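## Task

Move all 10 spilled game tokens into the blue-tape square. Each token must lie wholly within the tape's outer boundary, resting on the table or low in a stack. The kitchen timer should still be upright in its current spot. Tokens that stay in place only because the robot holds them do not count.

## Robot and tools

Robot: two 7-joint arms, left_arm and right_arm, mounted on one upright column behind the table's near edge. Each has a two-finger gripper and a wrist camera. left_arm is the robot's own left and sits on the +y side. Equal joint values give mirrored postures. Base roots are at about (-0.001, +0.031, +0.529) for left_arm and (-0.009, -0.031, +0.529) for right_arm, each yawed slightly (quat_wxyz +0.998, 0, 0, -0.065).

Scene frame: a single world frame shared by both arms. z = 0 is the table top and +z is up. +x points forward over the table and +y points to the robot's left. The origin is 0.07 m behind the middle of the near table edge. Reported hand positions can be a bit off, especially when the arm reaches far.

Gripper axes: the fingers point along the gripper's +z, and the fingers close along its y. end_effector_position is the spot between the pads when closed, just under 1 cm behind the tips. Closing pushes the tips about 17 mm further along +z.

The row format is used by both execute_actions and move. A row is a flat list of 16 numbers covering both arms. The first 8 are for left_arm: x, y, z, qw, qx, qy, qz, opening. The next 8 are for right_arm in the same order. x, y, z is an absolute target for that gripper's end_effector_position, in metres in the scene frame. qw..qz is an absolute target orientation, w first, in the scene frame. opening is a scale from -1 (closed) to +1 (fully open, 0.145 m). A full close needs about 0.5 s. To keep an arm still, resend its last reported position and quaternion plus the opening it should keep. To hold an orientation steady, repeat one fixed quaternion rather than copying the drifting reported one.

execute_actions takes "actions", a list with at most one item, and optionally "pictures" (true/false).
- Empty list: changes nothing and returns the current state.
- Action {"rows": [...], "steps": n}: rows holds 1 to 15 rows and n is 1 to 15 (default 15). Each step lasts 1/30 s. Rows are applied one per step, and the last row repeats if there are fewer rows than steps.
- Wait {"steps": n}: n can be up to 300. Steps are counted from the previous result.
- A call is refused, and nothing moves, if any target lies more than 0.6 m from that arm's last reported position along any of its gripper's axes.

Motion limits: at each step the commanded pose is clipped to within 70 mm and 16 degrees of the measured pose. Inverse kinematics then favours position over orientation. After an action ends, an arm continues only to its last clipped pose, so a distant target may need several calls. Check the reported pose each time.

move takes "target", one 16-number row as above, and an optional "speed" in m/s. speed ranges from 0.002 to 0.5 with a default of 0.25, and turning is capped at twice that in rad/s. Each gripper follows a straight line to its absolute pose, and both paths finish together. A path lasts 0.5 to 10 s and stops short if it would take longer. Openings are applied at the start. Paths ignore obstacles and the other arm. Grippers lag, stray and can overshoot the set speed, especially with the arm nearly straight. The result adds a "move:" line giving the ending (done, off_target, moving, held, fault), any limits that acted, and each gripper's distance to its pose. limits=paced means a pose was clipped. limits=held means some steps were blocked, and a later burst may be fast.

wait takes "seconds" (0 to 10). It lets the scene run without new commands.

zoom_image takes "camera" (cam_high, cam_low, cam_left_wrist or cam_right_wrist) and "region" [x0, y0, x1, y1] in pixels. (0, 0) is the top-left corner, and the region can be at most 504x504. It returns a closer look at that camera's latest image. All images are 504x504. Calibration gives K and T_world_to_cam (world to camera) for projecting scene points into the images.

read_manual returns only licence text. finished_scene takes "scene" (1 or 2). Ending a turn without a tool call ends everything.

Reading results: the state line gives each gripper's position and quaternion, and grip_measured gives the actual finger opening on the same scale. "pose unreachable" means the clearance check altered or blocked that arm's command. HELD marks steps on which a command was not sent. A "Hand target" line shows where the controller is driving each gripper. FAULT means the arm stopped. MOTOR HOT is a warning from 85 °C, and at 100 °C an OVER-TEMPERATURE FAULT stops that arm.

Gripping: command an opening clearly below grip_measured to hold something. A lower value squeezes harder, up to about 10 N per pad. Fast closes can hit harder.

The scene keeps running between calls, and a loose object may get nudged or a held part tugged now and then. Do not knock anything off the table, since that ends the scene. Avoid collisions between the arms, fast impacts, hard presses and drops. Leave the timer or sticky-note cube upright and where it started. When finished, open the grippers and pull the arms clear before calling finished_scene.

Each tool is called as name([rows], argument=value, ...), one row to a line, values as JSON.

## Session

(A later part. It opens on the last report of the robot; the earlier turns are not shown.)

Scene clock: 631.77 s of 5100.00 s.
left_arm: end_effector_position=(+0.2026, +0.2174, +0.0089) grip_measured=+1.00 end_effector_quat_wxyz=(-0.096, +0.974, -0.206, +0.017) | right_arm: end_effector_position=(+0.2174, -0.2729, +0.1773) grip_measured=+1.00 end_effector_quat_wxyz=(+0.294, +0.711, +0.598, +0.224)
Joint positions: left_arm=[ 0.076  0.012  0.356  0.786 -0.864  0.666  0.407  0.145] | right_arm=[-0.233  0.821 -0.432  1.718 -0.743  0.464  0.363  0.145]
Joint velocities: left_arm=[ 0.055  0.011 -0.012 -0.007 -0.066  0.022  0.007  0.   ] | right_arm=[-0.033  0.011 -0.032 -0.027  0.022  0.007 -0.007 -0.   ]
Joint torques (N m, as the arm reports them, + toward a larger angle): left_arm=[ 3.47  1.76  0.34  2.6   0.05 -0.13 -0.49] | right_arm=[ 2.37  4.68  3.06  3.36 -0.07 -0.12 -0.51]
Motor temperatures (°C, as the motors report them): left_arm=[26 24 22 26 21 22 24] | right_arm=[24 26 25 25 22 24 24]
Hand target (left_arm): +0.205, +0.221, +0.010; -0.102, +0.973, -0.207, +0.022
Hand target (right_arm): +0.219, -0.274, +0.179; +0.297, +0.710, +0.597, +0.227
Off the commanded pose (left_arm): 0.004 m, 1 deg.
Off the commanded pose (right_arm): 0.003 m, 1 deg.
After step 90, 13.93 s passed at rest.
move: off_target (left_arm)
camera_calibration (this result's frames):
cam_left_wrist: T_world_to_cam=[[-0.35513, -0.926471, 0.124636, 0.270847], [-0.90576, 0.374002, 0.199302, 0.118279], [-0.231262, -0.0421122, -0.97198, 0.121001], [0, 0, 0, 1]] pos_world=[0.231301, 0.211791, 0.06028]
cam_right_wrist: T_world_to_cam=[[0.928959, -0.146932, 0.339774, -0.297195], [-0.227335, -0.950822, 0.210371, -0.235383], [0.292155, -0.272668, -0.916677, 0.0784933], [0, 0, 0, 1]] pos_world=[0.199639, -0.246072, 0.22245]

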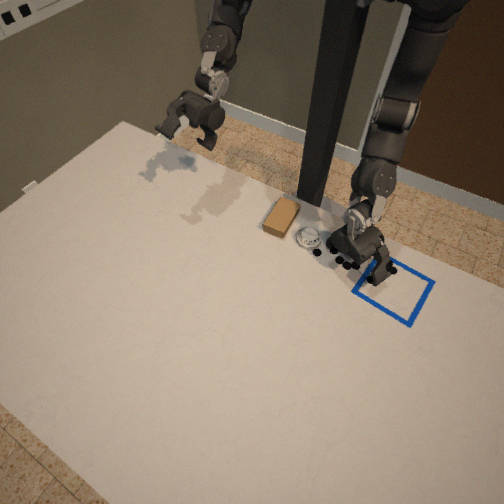

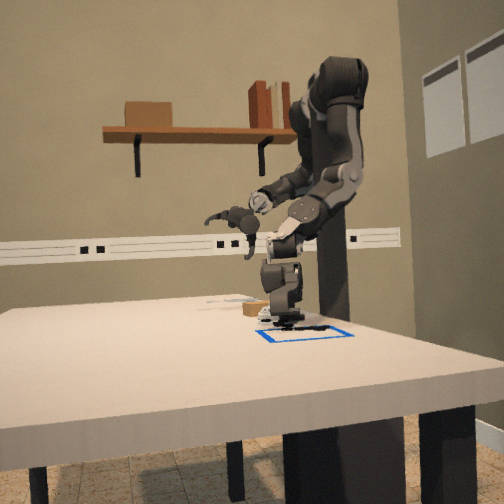

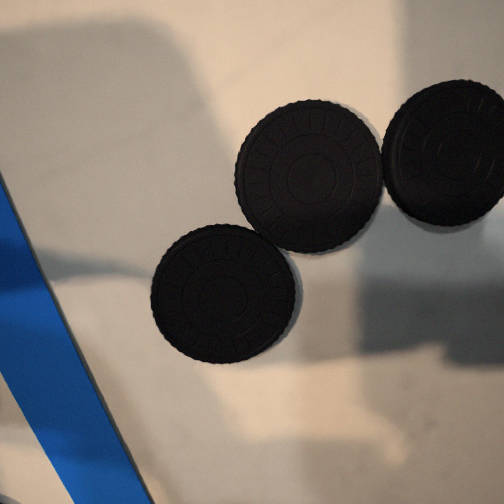

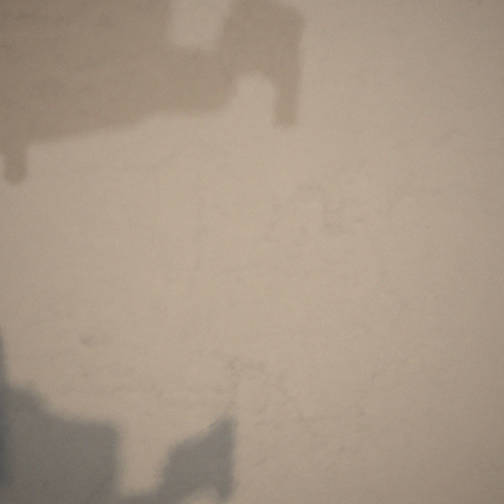

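move(target=[0.2201, 0.2190, 0.0160, -0.1384, 0.9848, -0.1035, 0.0145, 1, 0.219, -0.274, 0.179, 0.297, 0.710, 0.597, 0.227, 1], speed=0.04)

zoom_image(camera="cam_high", region=[285, 205, 385, 285])

zoom_image(camera="cam_low", region=[245, 275, 325, 340])

Scene clock: 655.97 s of 5100.00 s.
left_arm: end_effector_position=(+0.2216, +0.2206, +0.0167) grip_measured=+1.00 end_effector_quat_wxyz=(-0.139, +0.985, -0.103, +0.018) | right_arm: end_effector_position=(+0.2174, -0.2729, +0.1773) grip_measured=+1.00 end_effector_quat_wxyz=(+0.294, +0.711, +0.598, +0.224)
Joint positions: left_arm=[ 0.187 -0.064  0.539  0.728 -0.864  0.738  0.211  0.145] | right_arm=[-0.233  0.821 -0.432  1.718 -0.743  0.464  0.363  0.145]
Joint velocities: left_arm=[-0.077  0.011  0.002  0.002 -0.022 -0.037  0.066  0.   ] | right_arm=[-0.011 -0.011  0.012 -0.012  0.022  0.11  -0.022  0.   ]
Joint torques (N m, as the arm reports them, + toward a larger angle): left_arm=[ 3.74  0.32  0.28  2.33  0.06  0.11 -0.42] | right_arm=[ 2.39  4.67  3.06  3.37 -0.07 -0.12 -0.51]
Motor temperatures (°C, as the motors report them): left_arm=[26 24 22 26 21 22 24] | right_arm=[23 26 25 25 22 24 24]
Hand target (left_arm): +0.221, +0.220, +0.016; -0.140, +0.985, -0.102, +0.016
Hand target (right_arm): +0.219, -0.274, +0.179; +0.297, +0.710, +0.597, +0.227
Off the commanded pose (left_arm): 0.002 m, 0 deg.
Off the commanded pose (right_arm): 0.003 m, 1 deg.
After step 90, 18.20 s passed at rest.
move: done
camera_calibration (this result's frames):
cam_left_wrist: T_world_to_cam=[[-0.161345, -0.986052, 0.0408628, 0.251183], [-0.968797, 0.166144, 0.183923, 0.192776], [-0.188147, -0.00991262, -0.982091, 0.116589], [0, 0, 0, 1]] pos_world=[0.249224, 0.216807, 0.0687806]
cam_right_wrist: T_world_to_cam=[[0.928959, -0.146932, 0.339774, -0.297195], [-0.227335, -0.950822, 0.210371, -0.235383], [0.292155, -0.272668, -0.916677, 0.0784933], [0, 0, 0, 1]] pos_world=[0.199639, -0.246072, 0.22245]

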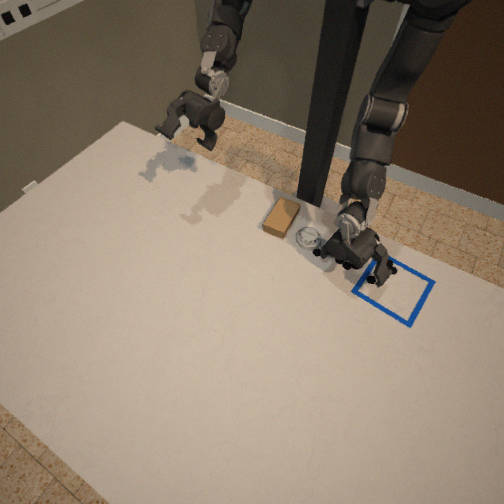

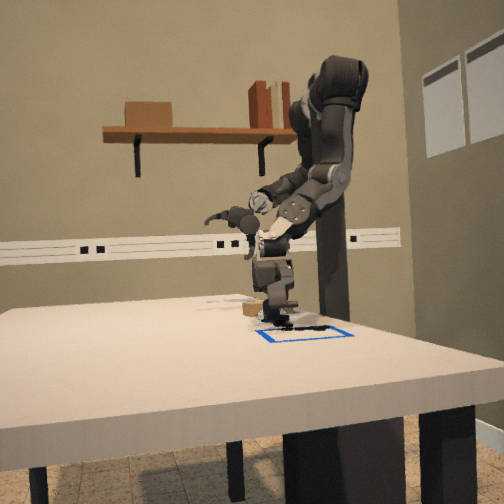

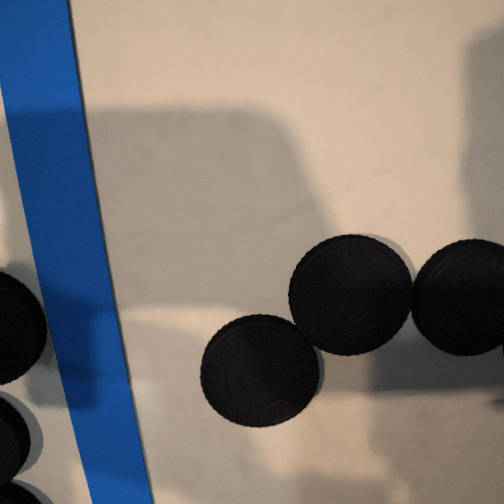

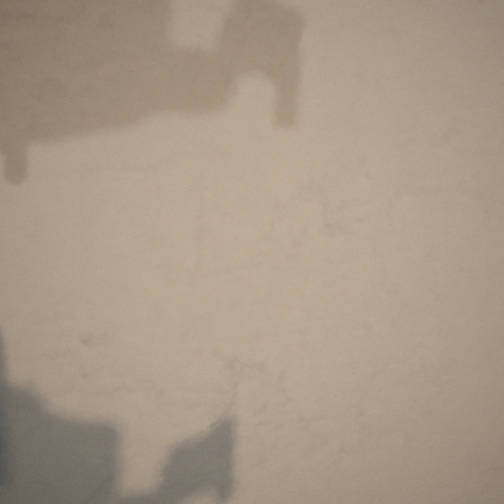

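Region (285, 205, 385, 285) of cam_high's 504x504 image, scaled by 5.040, with more detail than that image has; it fills the top 403 rows of this view, and the rest is white.

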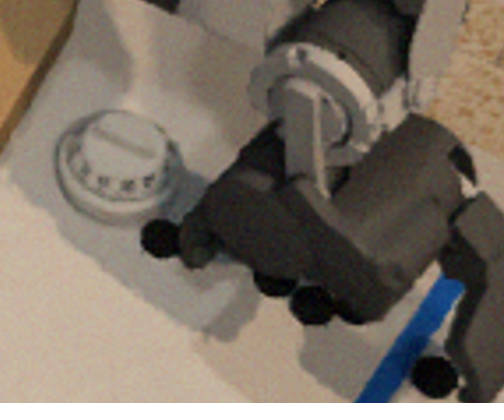

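Region (245, 275, 325, 340) of cam_low's 504x504 image, scaled by 6.300, with more detail than that image has; it fills the top 410 rows of this view, and the rest is white.

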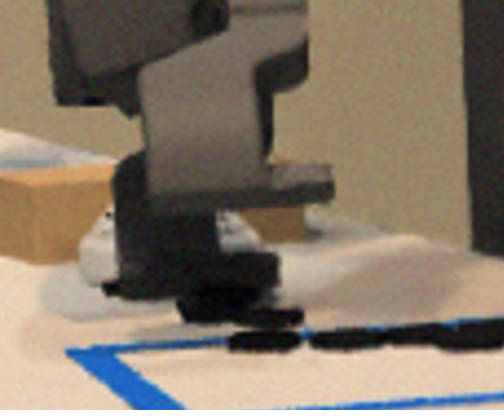

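move(target=[0.2241, 0.3085, 0.0268, -0.2075, 0.9763, -0.0597, 0.0127, 1, 0.219, -0.274, 0.179, 0.297, 0.710, 0.597, 0.227, 1], speed=0.06)

zoom_image(camera="cam_high", region=[300, 215, 420, 315])

zoom_image(camera="cam_low", region=[245, 280, 345, 345])

Scene clock: 664.33 s of 5100.00 s.
left_arm: end_effector_position=(+0.2235, +0.3101, +0.0269) grip_measured=+1.00 end_effector_quat_wxyz=(-0.209, +0.976, -0.060, +0.012) | right_arm: end_effector_position=(+0.2174, -0.2729, +0.1773) grip_measured=+1.00 end_effector_quat_wxyz=(+0.294, +0.711, +0.598, +0.224)
Joint positions: left_arm=[ 0.244  0.118  0.623  0.59  -0.854  0.686  0.147  0.145] | right_arm=[-0.233  0.821 -0.432  1.718 -0.743  0.464  0.363  0.145]
Joint velocities: left_arm=[ 0.099 -0.011 -0.007  0.017 -0.022 -0.022  0.022  0.   ] | right_arm=[-0.099 -0.011 -0.002  0.007 -0.007  0.022 -0.022  0.   ]
Joint torques (N m, as the arm reports them, + toward a larger angle): left_arm=[ 3.93  1.92  0.38  2.43  0.06 -0.03 -0.48] | right_arm=[ 2.41  4.69  3.03  3.36 -0.07 -0.12 -0.52]
Motor temperatures (°C, as the motors report them): left_arm=[26 24 22 26 21 22 24] | right_arm=[23 26 25 25 22 24 24]
Hand target (left_arm): +0.224, +0.309, +0.026; -0.209, +0.976, -0.060, +0.013
Hand target (right_arm): +0.219, -0.274, +0.179; +0.297, +0.710, +0.597, +0.227
Off the commanded pose (left_arm): 0.002 m, 0 deg.
Off the commanded pose (right_arm): 0.003 m, 1 deg.
After step 90, 3.63 s passed at rest.
move: done
camera_calibration (this result's frames):
cam_left_wrist: T_world_to_cam=[[-0.0737803, -0.992314, -0.0993456, 0.325457], [-0.981045, 0.0543202, 0.186009, 0.215244], [-0.179182, 0.111186, -0.977513, 0.0881301], [0, 0, 0, 1]] pos_world=[0.250967, 0.301464, 0.0784439]
cam_right_wrist: T_world_to_cam=[[0.928959, -0.146932, 0.339774, -0.297195], [-0.227335, -0.950822, 0.210371, -0.235383], [0.292155, -0.272668, -0.916677, 0.0784933], [0, 0, 0, 1]] pos_world=[0.199639, -0.246072, 0.22245]

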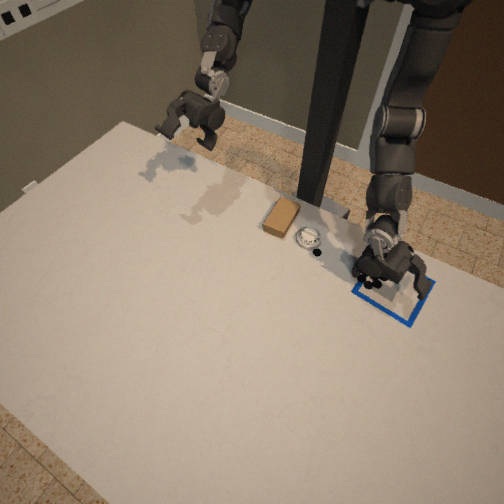

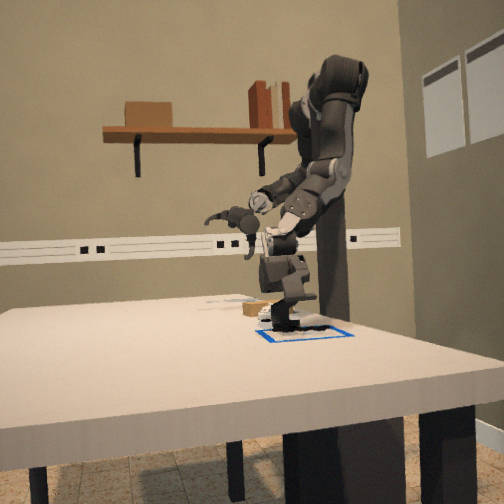

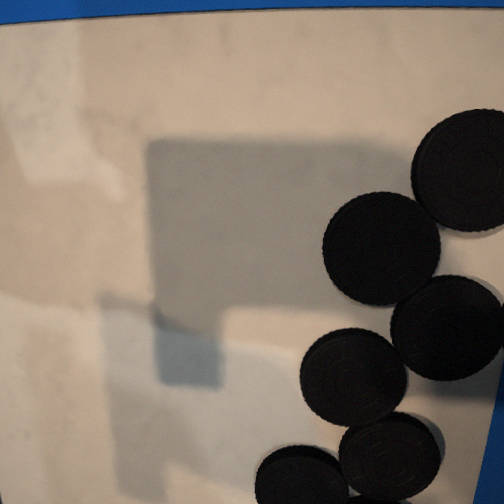

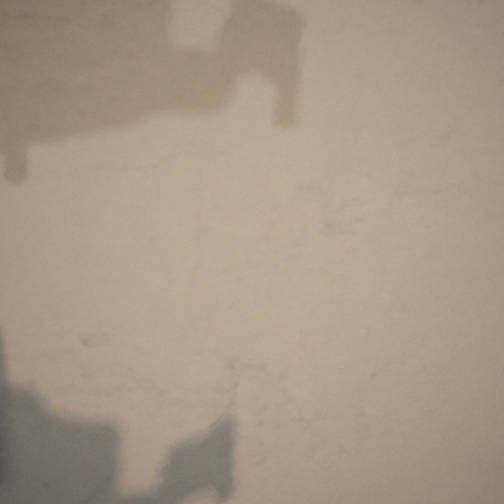

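Region (300, 215, 420, 315) of cam_high's 504x504 image, scaled by 4.200, with more detail than that image has.

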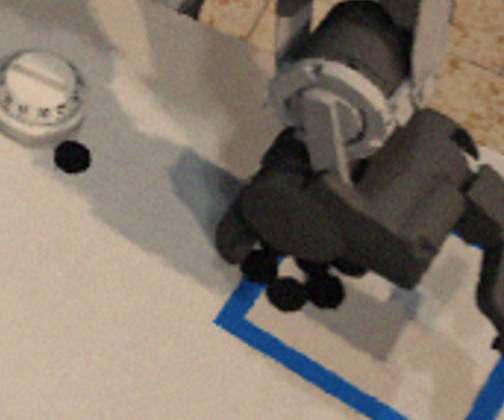

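Region (245, 280, 345, 345) of cam_low's 504x504 image, scaled by 5.040, with more detail than that image has; it fills the top 328 rows of this view, and the rest is white.

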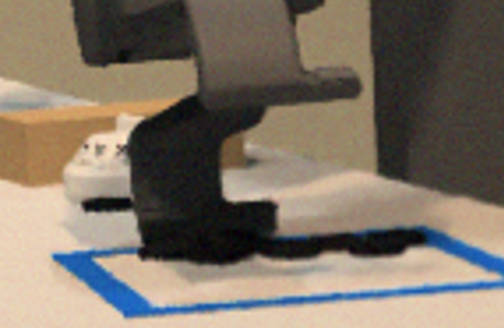

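move(target=[0.230, 0.3290, 0.0316, -0.2330, 0.9706, -0.0594, 0.01425, 1, 0.219, -0.274, 0.179, 0.297, 0.710, 0.597, 0.227, 1], speed=0.04)

zoom_image(camera="cam_high", region=[320, 225, 440, 325])

Scene clock: 669.77 s of 5100.00 s.
left_arm: end_effector_position=(+0.2296, +0.3288, +0.0317) grip_measured=+1.00 end_effector_quat_wxyz=(-0.232, +0.971, -0.060, +0.013) | right_arm: end_effector_position=(+0.2174, -0.2729, +0.1773) grip_measured=+1.00 end_effector_quat_wxyz=(+0.294, +0.711, +0.598, +0.224)
Joint positions: left_arm=[ 0.281  0.165  0.624  0.522 -0.854  0.665  0.103  0.145] | right_arm=[-0.233  0.821 -0.432  1.718 -0.743  0.464  0.363  0.145]
Joint velocities: left_arm=[ 0.033  0.011  0.002  0.002  0.037  0.007 -0.11   0.   ] | right_arm=[-0.099 -0.011  0.002  0.017  0.037 -0.051  0.022 -0.   ]
Joint torques (N m, as the arm reports them, + toward a larger angle): left_arm=[ 4.1   2.53  0.51  2.41  0.04 -0.04 -0.5 ] | right_arm=[ 2.4   4.65  3.04  3.37 -0.06 -0.12 -0.52]
Motor temperatures (°C, as the motors report them): left_arm=[26 24 22 26 21 22 24] | right_arm=[23 26 25 25 22 24 24]
Hand target (left_arm): +0.230, +0.329, +0.032; -0.233, +0.970, -0.059, +0.014
Hand target (right_arm): +0.219, -0.274, +0.179; +0.297, +0.710, +0.597, +0.227
Off the commanded pose (left_arm): 0.000 m, 0 deg.
Off the commanded pose (right_arm): 0.003 m, 1 deg.
After step 90, 1.57 s passed at rest.
move: done
camera_calibration (this result's frames):
cam_left_wrist: T_world_to_cam=[[-0.0735619, -0.986338, -0.147399, 0.34448], [-0.982106, 0.0459527, 0.182637, 0.222424], [-0.173369, 0.158197, -0.972068, 0.0748793], [0, 0, 0, 1]] pos_world=[0.256766, 0.317706, 0.0829411]
cam_right_wrist: T_world_to_cam=[[0.928959, -0.146932, 0.339774, -0.297195], [-0.227335, -0.950822, 0.210371, -0.235383], [0.292155, -0.272668, -0.916677, 0.0784933], [0, 0, 0, 1]] pos_world=[0.199639, -0.246072, 0.22245]

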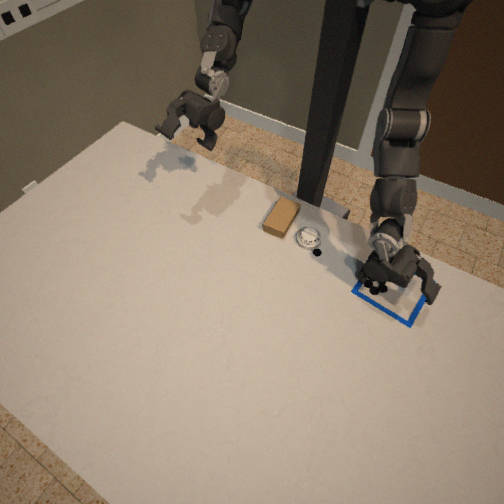

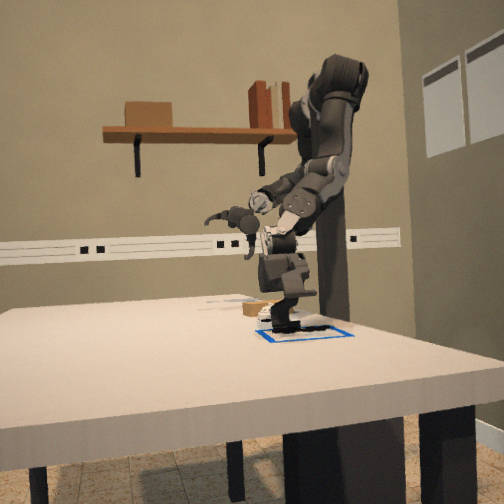

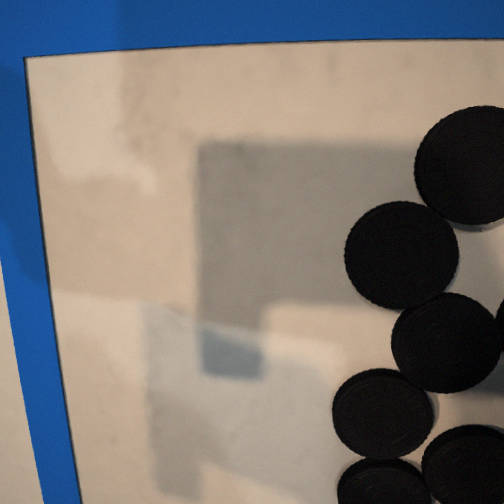

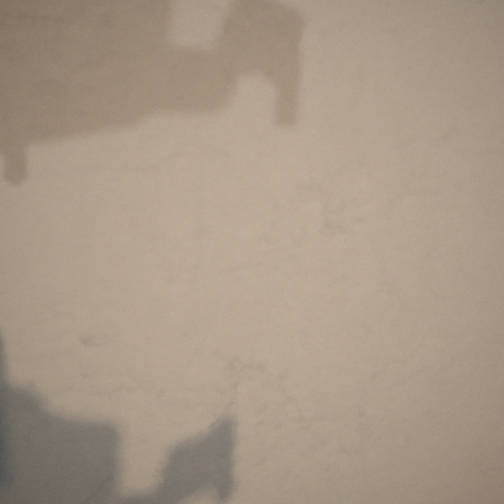

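Region (320, 225, 440, 325) of cam_high's 504x504 image, scaled by 4.200, with more detail than that image has.

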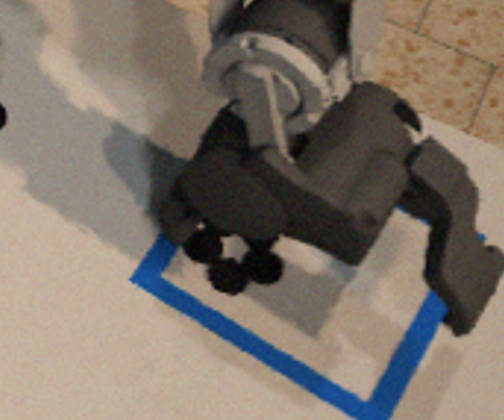

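move(target=[0.208, 0.245, 0.036, -0.0982, 0.9345, 0.3401, -0.03575, 1, 0.219, -0.274, 0.179, 0.297, 0.710, 0.597, 0.227, 1], speed=0.10)

zoom_image(camera="cam_high", region=[290, 200, 450, 330])

Scene clock: 703.50 s of 5100.00 s.
left_arm: end_effector_position=(+0.2098, +0.2485, +0.0364) grip_measured=+1.00 end_effector_quat_wxyz=(-0.104, +0.934, +0.342, -0.022) | right_arm: end_effector_position=(+0.2174, -0.2729, +0.1773) grip_measured=+1.00 end_effector_quat_wxyz=(+0.294, +0.711, +0.598, +0.224)
Joint positions: left_arm=[ 0.543 -0.155  1.555  0.795 -0.963  0.785 -0.083  0.145] | right_arm=[-0.233  0.821 -0.432  1.718 -0.743  0.464  0.363  0.145]
Joint velocities: left_arm=[-0.033  0.033  0.002  0.022 -0.037  0.007 -0.037  0.   ] | right_arm=[-0.077 -0.033  0.002 -0.007  0.022  0.037 -0.007 -0.   ]
Joint torques (N m, as the arm reports them, + toward a larger angle): left_arm=[ 4.54  0.77 -0.66  2.31  0.11  0.08 -0.36] | right_arm=[ 2.38  4.66  3.03  3.36 -0.06 -0.12 -0.52]
Motor temperatures (°C, as the motors report them): left_arm=[26 24 22 26 21 22 24] | right_arm=[23 27 25 25 22 24 24]
Hand target (left_arm): +0.208, +0.249, +0.036; -0.106, +0.933, +0.344, -0.025
Hand target (right_arm): +0.219, -0.274, +0.179; +0.297, +0.710, +0.597, +0.227
Off the commanded pose (left_arm): 0.004 m, 2 deg.
Off the commanded pose (right_arm): 0.003 m, 1 deg.
joint sent to its limit (left arm) — the command would take joint 3 (upper arm roll) past its upper limit and joint 6 (wrist pitch) past its upper limit, so those joints were sent only as far as their limits.
After step 90, 26.17 s passed at rest.
move: off_target (left_arm)
camera_calibration (this result's frames):
cam_left_wrist: T_world_to_cam=[[0.673501, -0.73083, 0.110836, 0.0348804], [-0.73766, -0.654879, 0.164289, 0.329402], [-0.0474833, -0.192408, -0.980166, 0.149737], [0, 0, 0, 1]] pos_world=[0.226605, 0.270021, 0.0887834]
cam_right_wrist: T_world_to_cam=[[0.928959, -0.146932, 0.339774, -0.297195], [-0.227335, -0.950822, 0.210371, -0.235383], [0.292155, -0.272668, -0.916677, 0.0784933], [0, 0, 0, 1]] pos_world=[0.199639, -0.246072, 0.22245]

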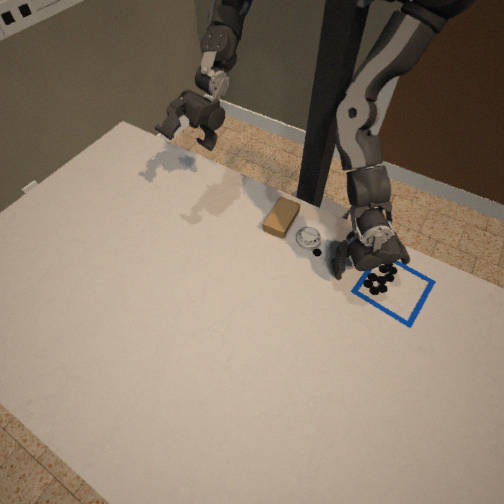

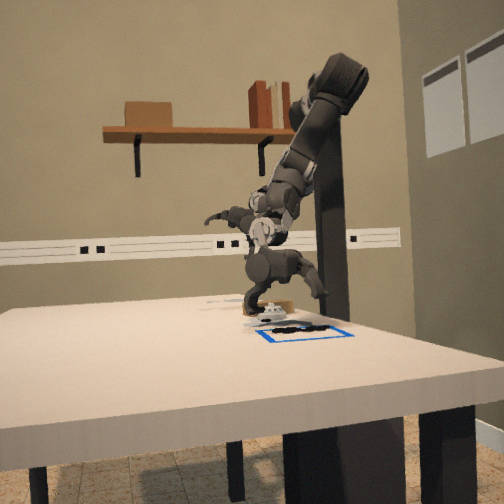

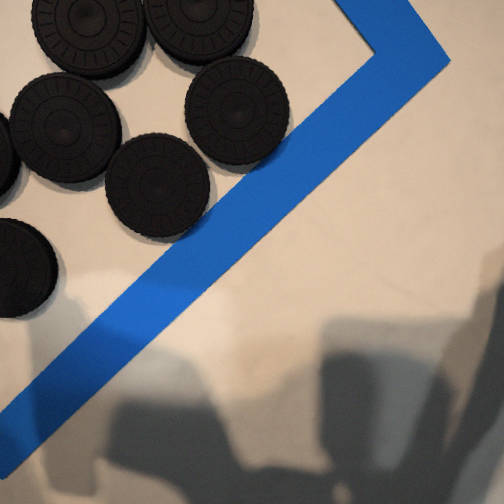

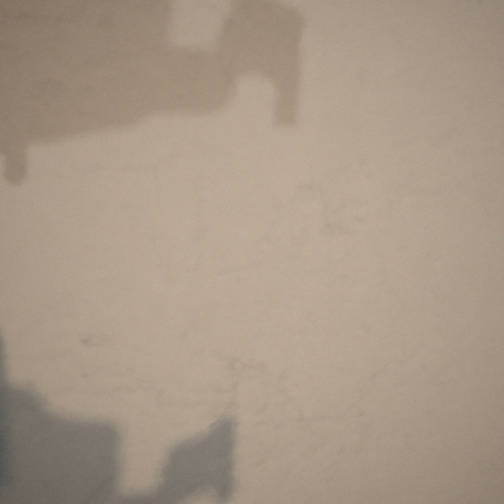

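Region (290, 200, 450, 330) of cam_high's 504x504 image, scaled by 3.150, with more detail than that image has; it fills the top 410 rows of this view, and the rest is white.

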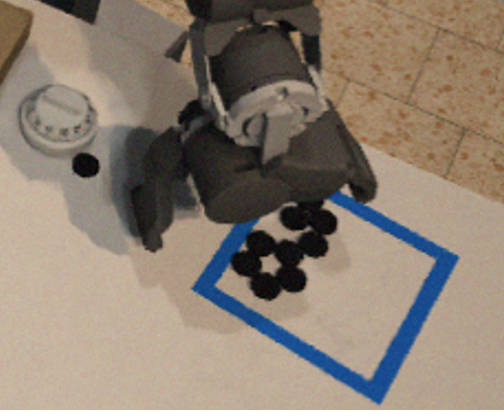

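move(target=[0.199, 0.181, 0.070, -0.0982, 0.9345, 0.3401, -0.03575, 1, 0.219, -0.274, 0.179, 0.297, 0.710, 0.597, 0.227, 1], speed=0.06)

Scene clock: 738.13 s of 5100.00 s.
left_arm: end_effector_position=(+0.1984, +0.1808, +0.0670) grip_measured=+1.00 end_effector_quat_wxyz=(-0.217, +0.877, +0.379, -0.200) | right_arm: end_effector_position=(+0.2174, -0.2729, +0.1773) grip_measured=+1.00 end_effector_quat_wxyz=(+0.294, +0.711, +0.598, +0.224)
Joint positions: left_arm=[ 0.681 -0.173  1.555  0.478 -0.409  0.785 -1.086  0.145] | right_arm=[-0.233  0.821 -0.432  1.718 -0.743  0.464  0.363  0.145]
Joint velocities: left_arm=[-0.077 -0.077 -0.007  0.012  0.007  0.022  0.007  0.   ] | right_arm=[ 0.055 -0.055 -0.002  0.012  0.007  0.022 -0.022  0.   ]
Joint torques (N m, as the arm reports them, + toward a larger angle): left_arm=[ 6.28 -0.17 -0.42  1.06  0.05  0.12 -0.55] | right_arm=[ 2.35  4.63  3.04  3.36 -0.06 -0.12 -0.52]
Motor temperatures (°C, as the motors report them): left_arm=[27 24 22 26 21 22 24] | right_arm=[23 27 25 25 22 24 24]
Hand target (left_arm): +0.198, +0.181, +0.067; -0.217, +0.876, +0.379, -0.202
Hand target (right_arm): +0.219, -0.274, +0.179; +0.297, +0.710, +0.597, +0.227
Off the commanded pose (left_arm): 0.003 m, 25 deg; orientation clipped at the last step of the last action.
Off the commanded pose (right_arm): 0.003 m, 1 deg.
joint sent to its limit (left arm) — the command would take joint 2 (shoulder roll) past its lower limit, joint 3 (upper arm roll) past its upper limit and joint 6 (wrist pitch) past its upper limit, so those joints were sent only as far as their limits.
After step 90, 30.07 s passed at rest.
move: off_target (left_arm); limits=paced
camera_calibration (this result's frames):
cam_left_wrist: T_world_to_cam=[[0.740834, -0.622454, -0.25242, -0.0189272], [-0.529185, -0.772326, 0.351392, 0.238921], [-0.413676, -0.126746, -0.901559, 0.22165], [0, 0, 0, 1]] pos_world=[0.232147, 0.200837, 0.111098]
cam_right_wrist: T_world_to_cam=[[0.928959, -0.146932, 0.339774, -0.297195], [-0.227335, -0.950822, 0.210371, -0.235383], [0.292155, -0.272668, -0.916677, 0.0784933], [0, 0, 0, 1]] pos_world=[0.199639, -0.246072, 0.22245]

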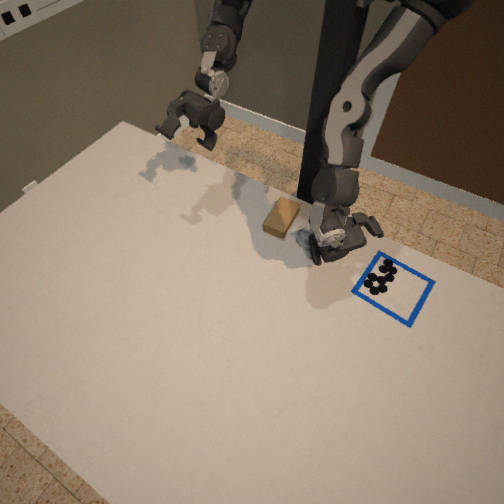

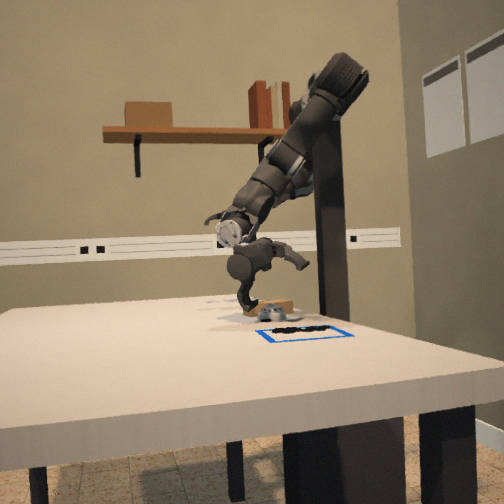

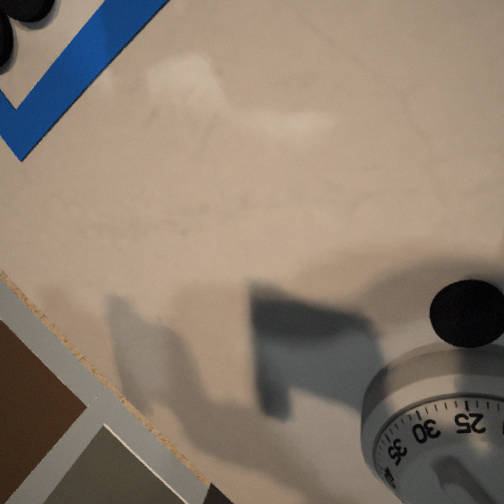

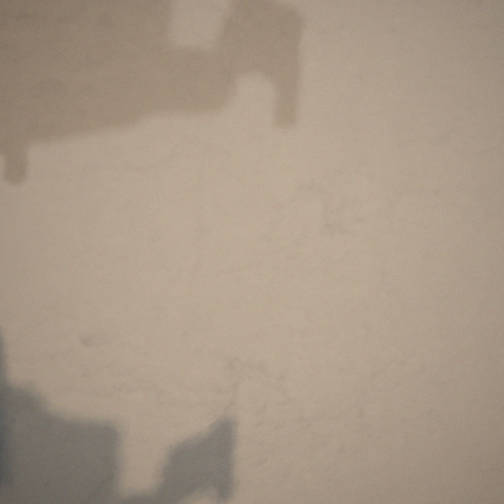

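zoom_image(camera="cam_low", region=[210, 230, 330, 340])

zoom_image(camera="cam_high", region=[270, 190, 450, 330])

Region (210, 230, 330, 340) of cam_low's 504x504 image, scaled by 4.200, with more detail than that image has; it fills the top 462 rows of this view, and the rest is white.

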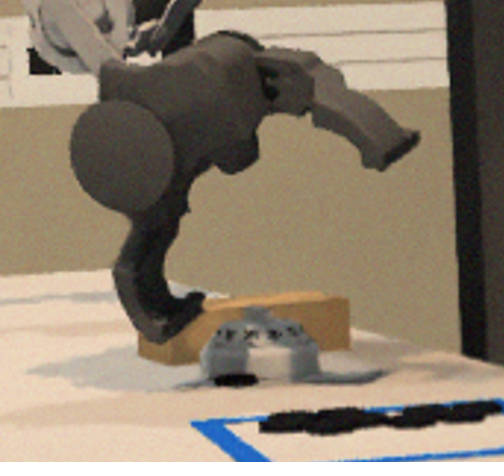

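Region (270, 190, 450, 330) of cam_high's 504x504 image, scaled by 2.800, with more detail than that image has.

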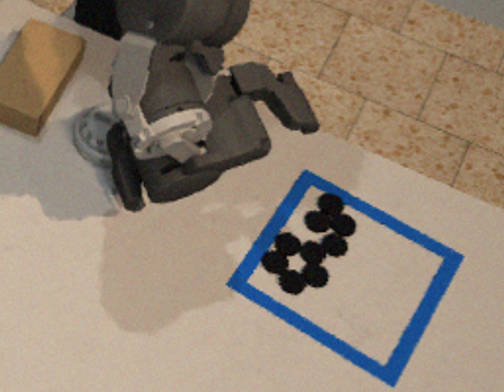

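move(target=[0.199, 0.172, 0.058, -0.0882, 0.8388, 0.5344, -0.0562, 1, 0.219, -0.274, 0.179, 0.297, 0.710, 0.597, 0.227, 1], speed=0.15)

Scene clock: 776.43 s of 5100.00 s.
left_arm: end_effector_position=(+0.2019, +0.1732, +0.0589) grip_measured=+1.00 end_effector_quat_wxyz=(-0.116, +0.817, +0.532, -0.190) | right_arm: end_effector_position=(+0.2174, -0.2729, +0.1773) grip_measured=+1.00 end_effector_quat_wxyz=(+0.294, +0.711, +0.598, +0.224)
Joint positions: left_arm=[ 0.659 -0.173  1.555  0.63  -0.082  0.756 -1.045  0.145] | right_arm=[-0.233  0.821 -0.432  1.718 -0.743  0.464  0.363  0.145]
Joint velocities: left_arm=[-0.011 -0.055  0.002  0.007  0.022 -0.037  0.037  0.   ] | right_arm=[ 0.011 -0.099  0.002  0.002  0.037 -0.051 -0.022  0.   ]
Joint torques (N m, as the arm reports them, + toward a larger angle): left_arm=[ 4.86  0.18 -1.05  1.64  0.1   0.12 -0.09] | right_arm=[ 2.37  4.65  3.02  3.34 -0.07 -0.12 -0.52]
Motor temperatures (°C, as the motors report them): left_arm=[28 24 22 26 21 22 24] | right_arm=[23 27 25 25 22 24 24]
Hand target (left_arm): +0.201, +0.173, +0.058; -0.113, +0.817, +0.533, -0.191
Hand target (right_arm): +0.219, -0.274, +0.179; +0.297, +0.710, +0.597, +0.227
Off the commanded pose (left_arm): 0.003 m, 16 deg; orientation clipped at the last step of the last action.
Off the commanded pose (right_arm): 0.003 m, 1 deg.
joint sent to its limit (left arm) — the command would take joint 2 (shoulder roll) past its lower limit, so that joint was sent only as far as its limit.
After step 90, 33.30 s passed at rest.
move: off_target (left_arm); limits=paced
camera_calibration (this result's frames):
cam_left_wrist: T_world_to_cam=[[0.936744, -0.33677, -0.0953785, -0.126537], [-0.282015, -0.887592, 0.364209, 0.207045], [-0.207312, -0.314272, -0.92642, 0.207155], [0, 0, 0, 1]] pos_world=[0.219868, 0.206261, 0.104436]
cam_right_wrist: T_world_to_cam=[[0.928959, -0.146932, 0.339774, -0.297195], [-0.227335, -0.950822, 0.210371, -0.235383], [0.292155, -0.272668, -0.916677, 0.0784933], [0, 0, 0, 1]] pos_world=[0.199639, -0.246072, 0.22245]

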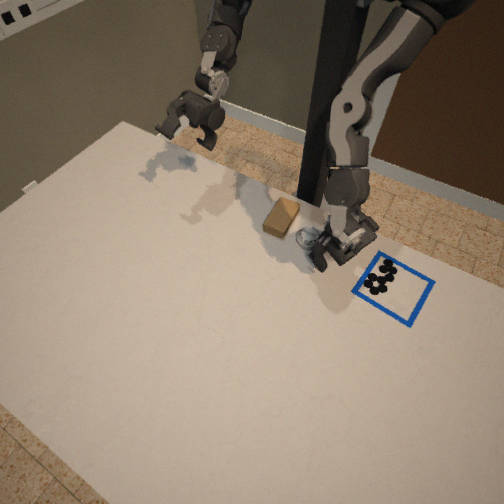

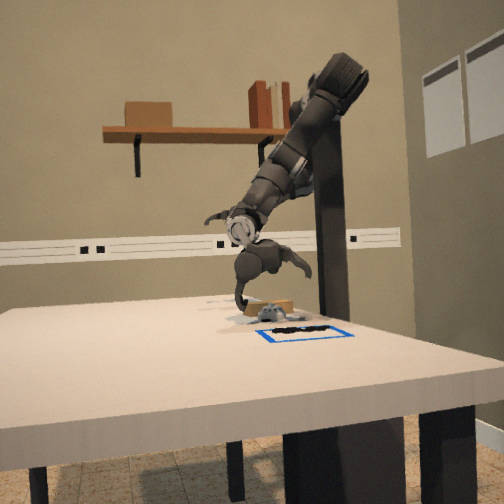

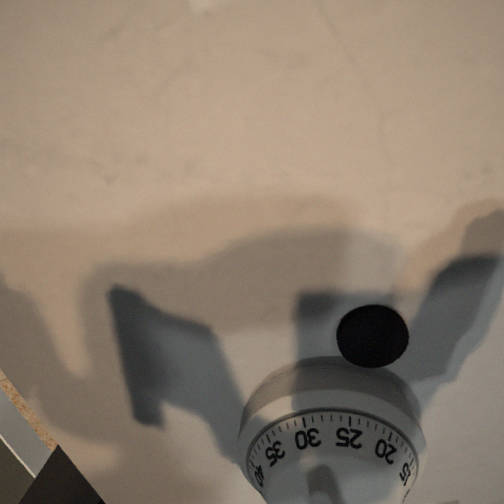

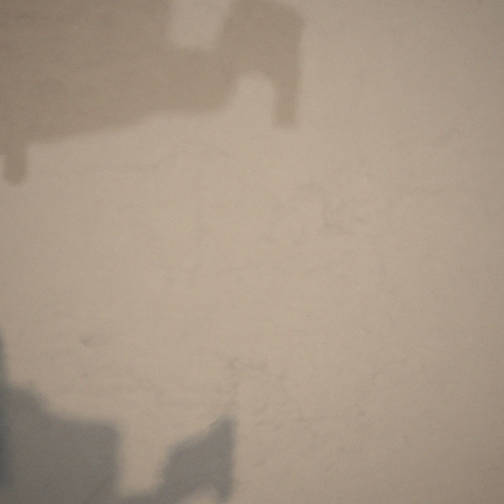

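move(target=[0.190, 0.225, 0.072, -0.0672, 0.6393, 0.7618, -0.0801, 1, 0.219, -0.274, 0.179, 0.297, 0.710, 0.597, 0.227, 1], speed=0.25)

Scene clock: 851.83 s of 5100.00 s.
left_arm: end_effector_position=(+0.1938, +0.2271, +0.0731) grip_measured=+1.00 end_effector_quat_wxyz=(-0.065, +0.638, +0.757, -0.123) | right_arm: end_effector_position=(+0.2174, -0.2729, +0.1773) grip_measured=+1.00 end_effector_quat_wxyz=(+0.294, +0.711, +0.598, +0.224)
Joint positions: left_arm=[ 0.596 -0.172  1.555  0.996  0.386  0.657 -1.127  0.145] | right_arm=[-0.233  0.821 -0.432  1.718 -0.743  0.464  0.363  0.145]
Joint velocities: left_arm=[ 0.033 -0.011 -0.017 -0.027  0.007 -0.022 -0.051  0.   ] | right_arm=[-0.033 -0.099 -0.012  0.002 -0.007 -0.037 -0.022  0.   ]
Joint torques (N m, as the arm reports them, + toward a larger angle): left_arm=[ 4.39  0.83 -1.12  2.54  0.12 -0.03 -0.42] | right_arm=[ 2.4   4.66  3.08  3.35 -0.07 -0.12 -0.52]
Motor temperatures (°C, as the motors report them): left_arm=[28 24 23 26 21 22 23] | right_arm=[23 27 25 25 22 24 24]
Hand target (left_arm): +0.192, +0.227, +0.073; -0.068, +0.635, +0.759, -0.126
Hand target (right_arm): +0.219, -0.274, +0.179; +0.297, +0.710, +0.597, +0.227
Off the commanded pose (left_arm): 0.004 m, 5 deg.
Off the commanded pose (right_arm): 0.003 m, 1 deg.
joint sent to its limit (left arm) — the command would take joint 2 (shoulder roll) past its lower limit and joint 3 (upper arm roll) past its upper limit, so those joints were sent only as far as their limits.
After step 90, 70.83 s passed at rest.
move: off_target (left_arm)
camera_calibration (this result's frames):
cam_left_wrist: T_world_to_cam=[[0.972635, 0.227975, 0.0448175, -0.244883], [0.210246, -0.945715, 0.247832, 0.173736], [0.0988842, -0.231627, -0.967766, 0.160472], [0, 0, 0, 1]] pos_world=[0.185787, 0.257302, 0.123217]
cam_right_wrist: T_world_to_cam=[[0.928959, -0.146932, 0.339774, -0.297195], [-0.227335, -0.950822, 0.210371, -0.235383], [0.292155, -0.272668, -0.916677, 0.0784933], [0, 0, 0, 1]] pos_world=[0.199639, -0.246072, 0.22245]

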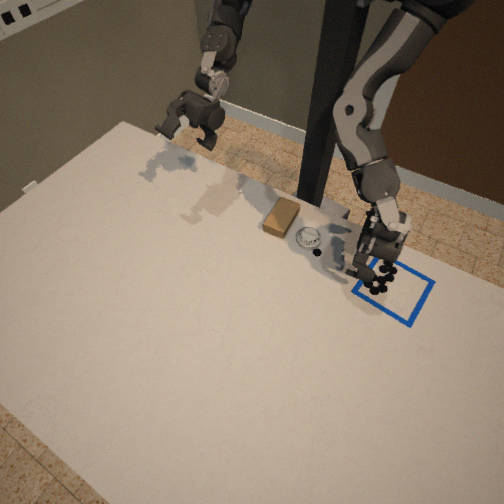

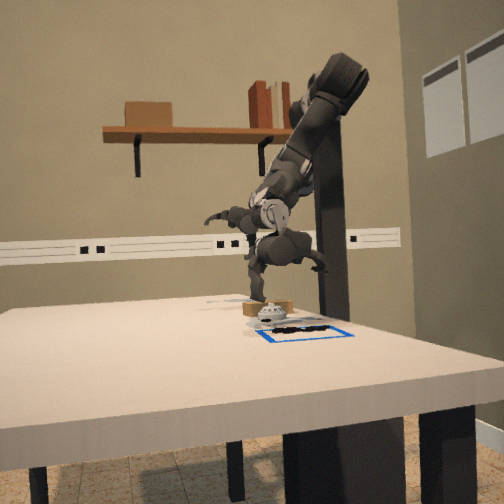

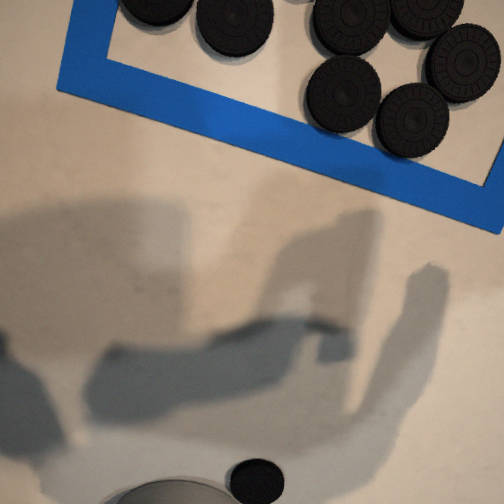

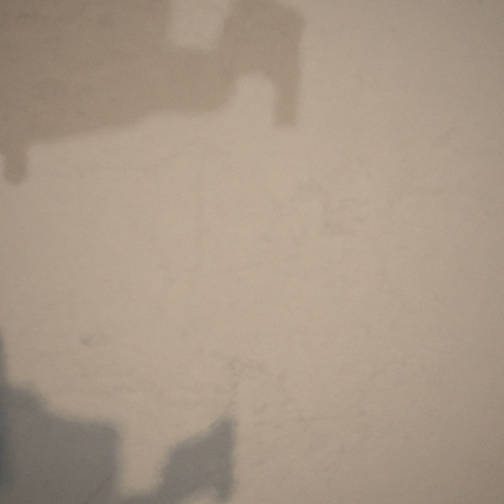

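move(target=[0.196, 0.215, 0.072, -0.0982, 0.9345, 0.3401, -0.03575, 1, 0.219, -0.274, 0.179, 0.297, 0.710, 0.597, 0.227, 1], speed=0.25)

Scene clock: 857.03 s of 5100.00 s.
left_arm: end_effector_position=(+0.1942, +0.2057, +0.0715) grip_measured=+1.00 end_effector_quat_wxyz=(-0.087, +0.938, +0.333, -0.046) | right_arm: end_effector_position=(+0.2174, -0.2729, +0.1773) grip_measured=+1.00 end_effector_quat_wxyz=(+0.294, +0.711, +0.598, +0.224)
Joint positions: left_arm=[-0.006  0.184  0.019  1.18   1.401  0.785 -1.239  0.145] | right_arm=[-0.233  0.821 -0.432  1.718 -0.743  0.464  0.363  0.145]
Joint velocities: left_arm=[-0.055 -0.011  0.002  0.007  0.051  0.051  0.007  0.   ] | right_arm=[-0.099 -0.033  0.002 -0.002 -0.051  0.037  0.037 -0.   ]
Joint torques (N m, as the arm reports them, + toward a larger angle): left_arm=[2.4  1.73 0.4  4.13 0.08 0.1  0.03] | right_arm=[ 2.44  4.64  3.02  3.4  -0.06 -0.11 -0.52]
Motor temperatures (°C, as the motors report them): left_arm=[28 24 23 26 21 22 23] | right_arm=[23 27 25 25 22 24 24]
Hand target (left_arm): +0.194, +0.205, +0.071; -0.084, +0.939, +0.331, -0.046
Hand target (right_arm): +0.219, -0.274, +0.179; +0.297, +0.710, +0.597, +0.227
Off the commanded pose (left_arm): 0.009 m, 2 deg.
Off the commanded pose (right_arm): 0.003 m, 1 deg.
joint sent to its limit (left arm) — the command would take joint 6 (wrist pitch) past its upper limit, so that joint was sent only as far as its limit.
move: off_target (left_arm)
camera_calibration (this result's frames):
cam_left_wrist: T_world_to_cam=[[0.667395, -0.734202, 0.124621, 0.0111641], [-0.739923, -0.63483, 0.222495, 0.276181], [-0.0842431, -0.240702, -0.966936, 0.191328], [0, 0, 0, 1]] pos_world=[0.21302, 0.229577, 0.122162]
cam_right_wrist: T_world_to_cam=[[0.928959, -0.146932, 0.339774, -0.297195], [-0.227335, -0.950822, 0.210371, -0.235383], [0.292155, -0.272668, -0.916677, 0.0784933], [0, 0, 0, 1]] pos_world=[0.199639, -0.246072, 0.22245]

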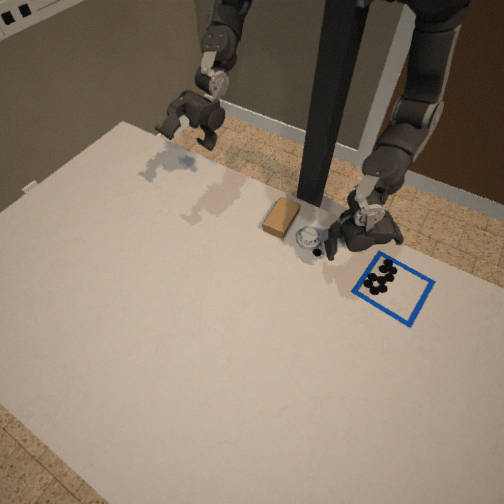

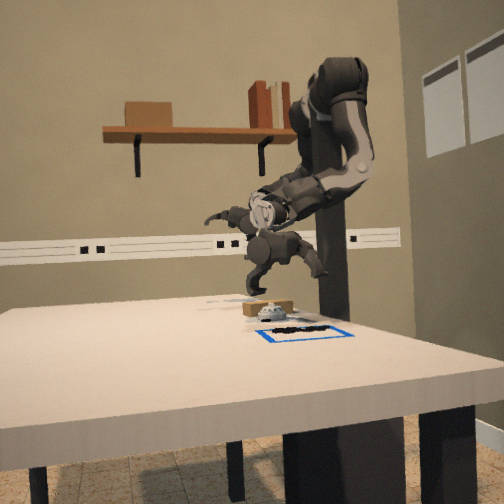

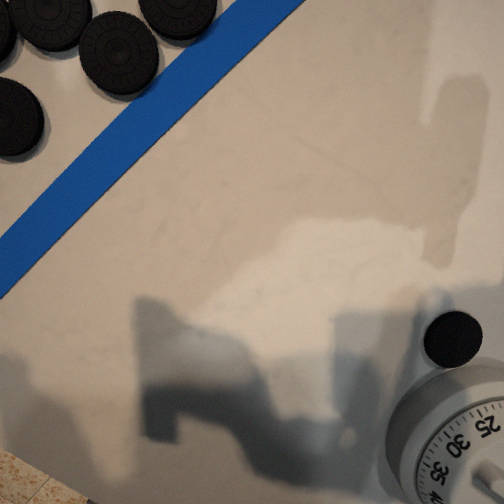

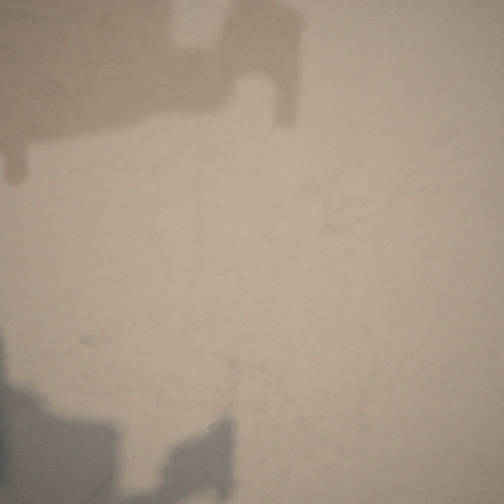

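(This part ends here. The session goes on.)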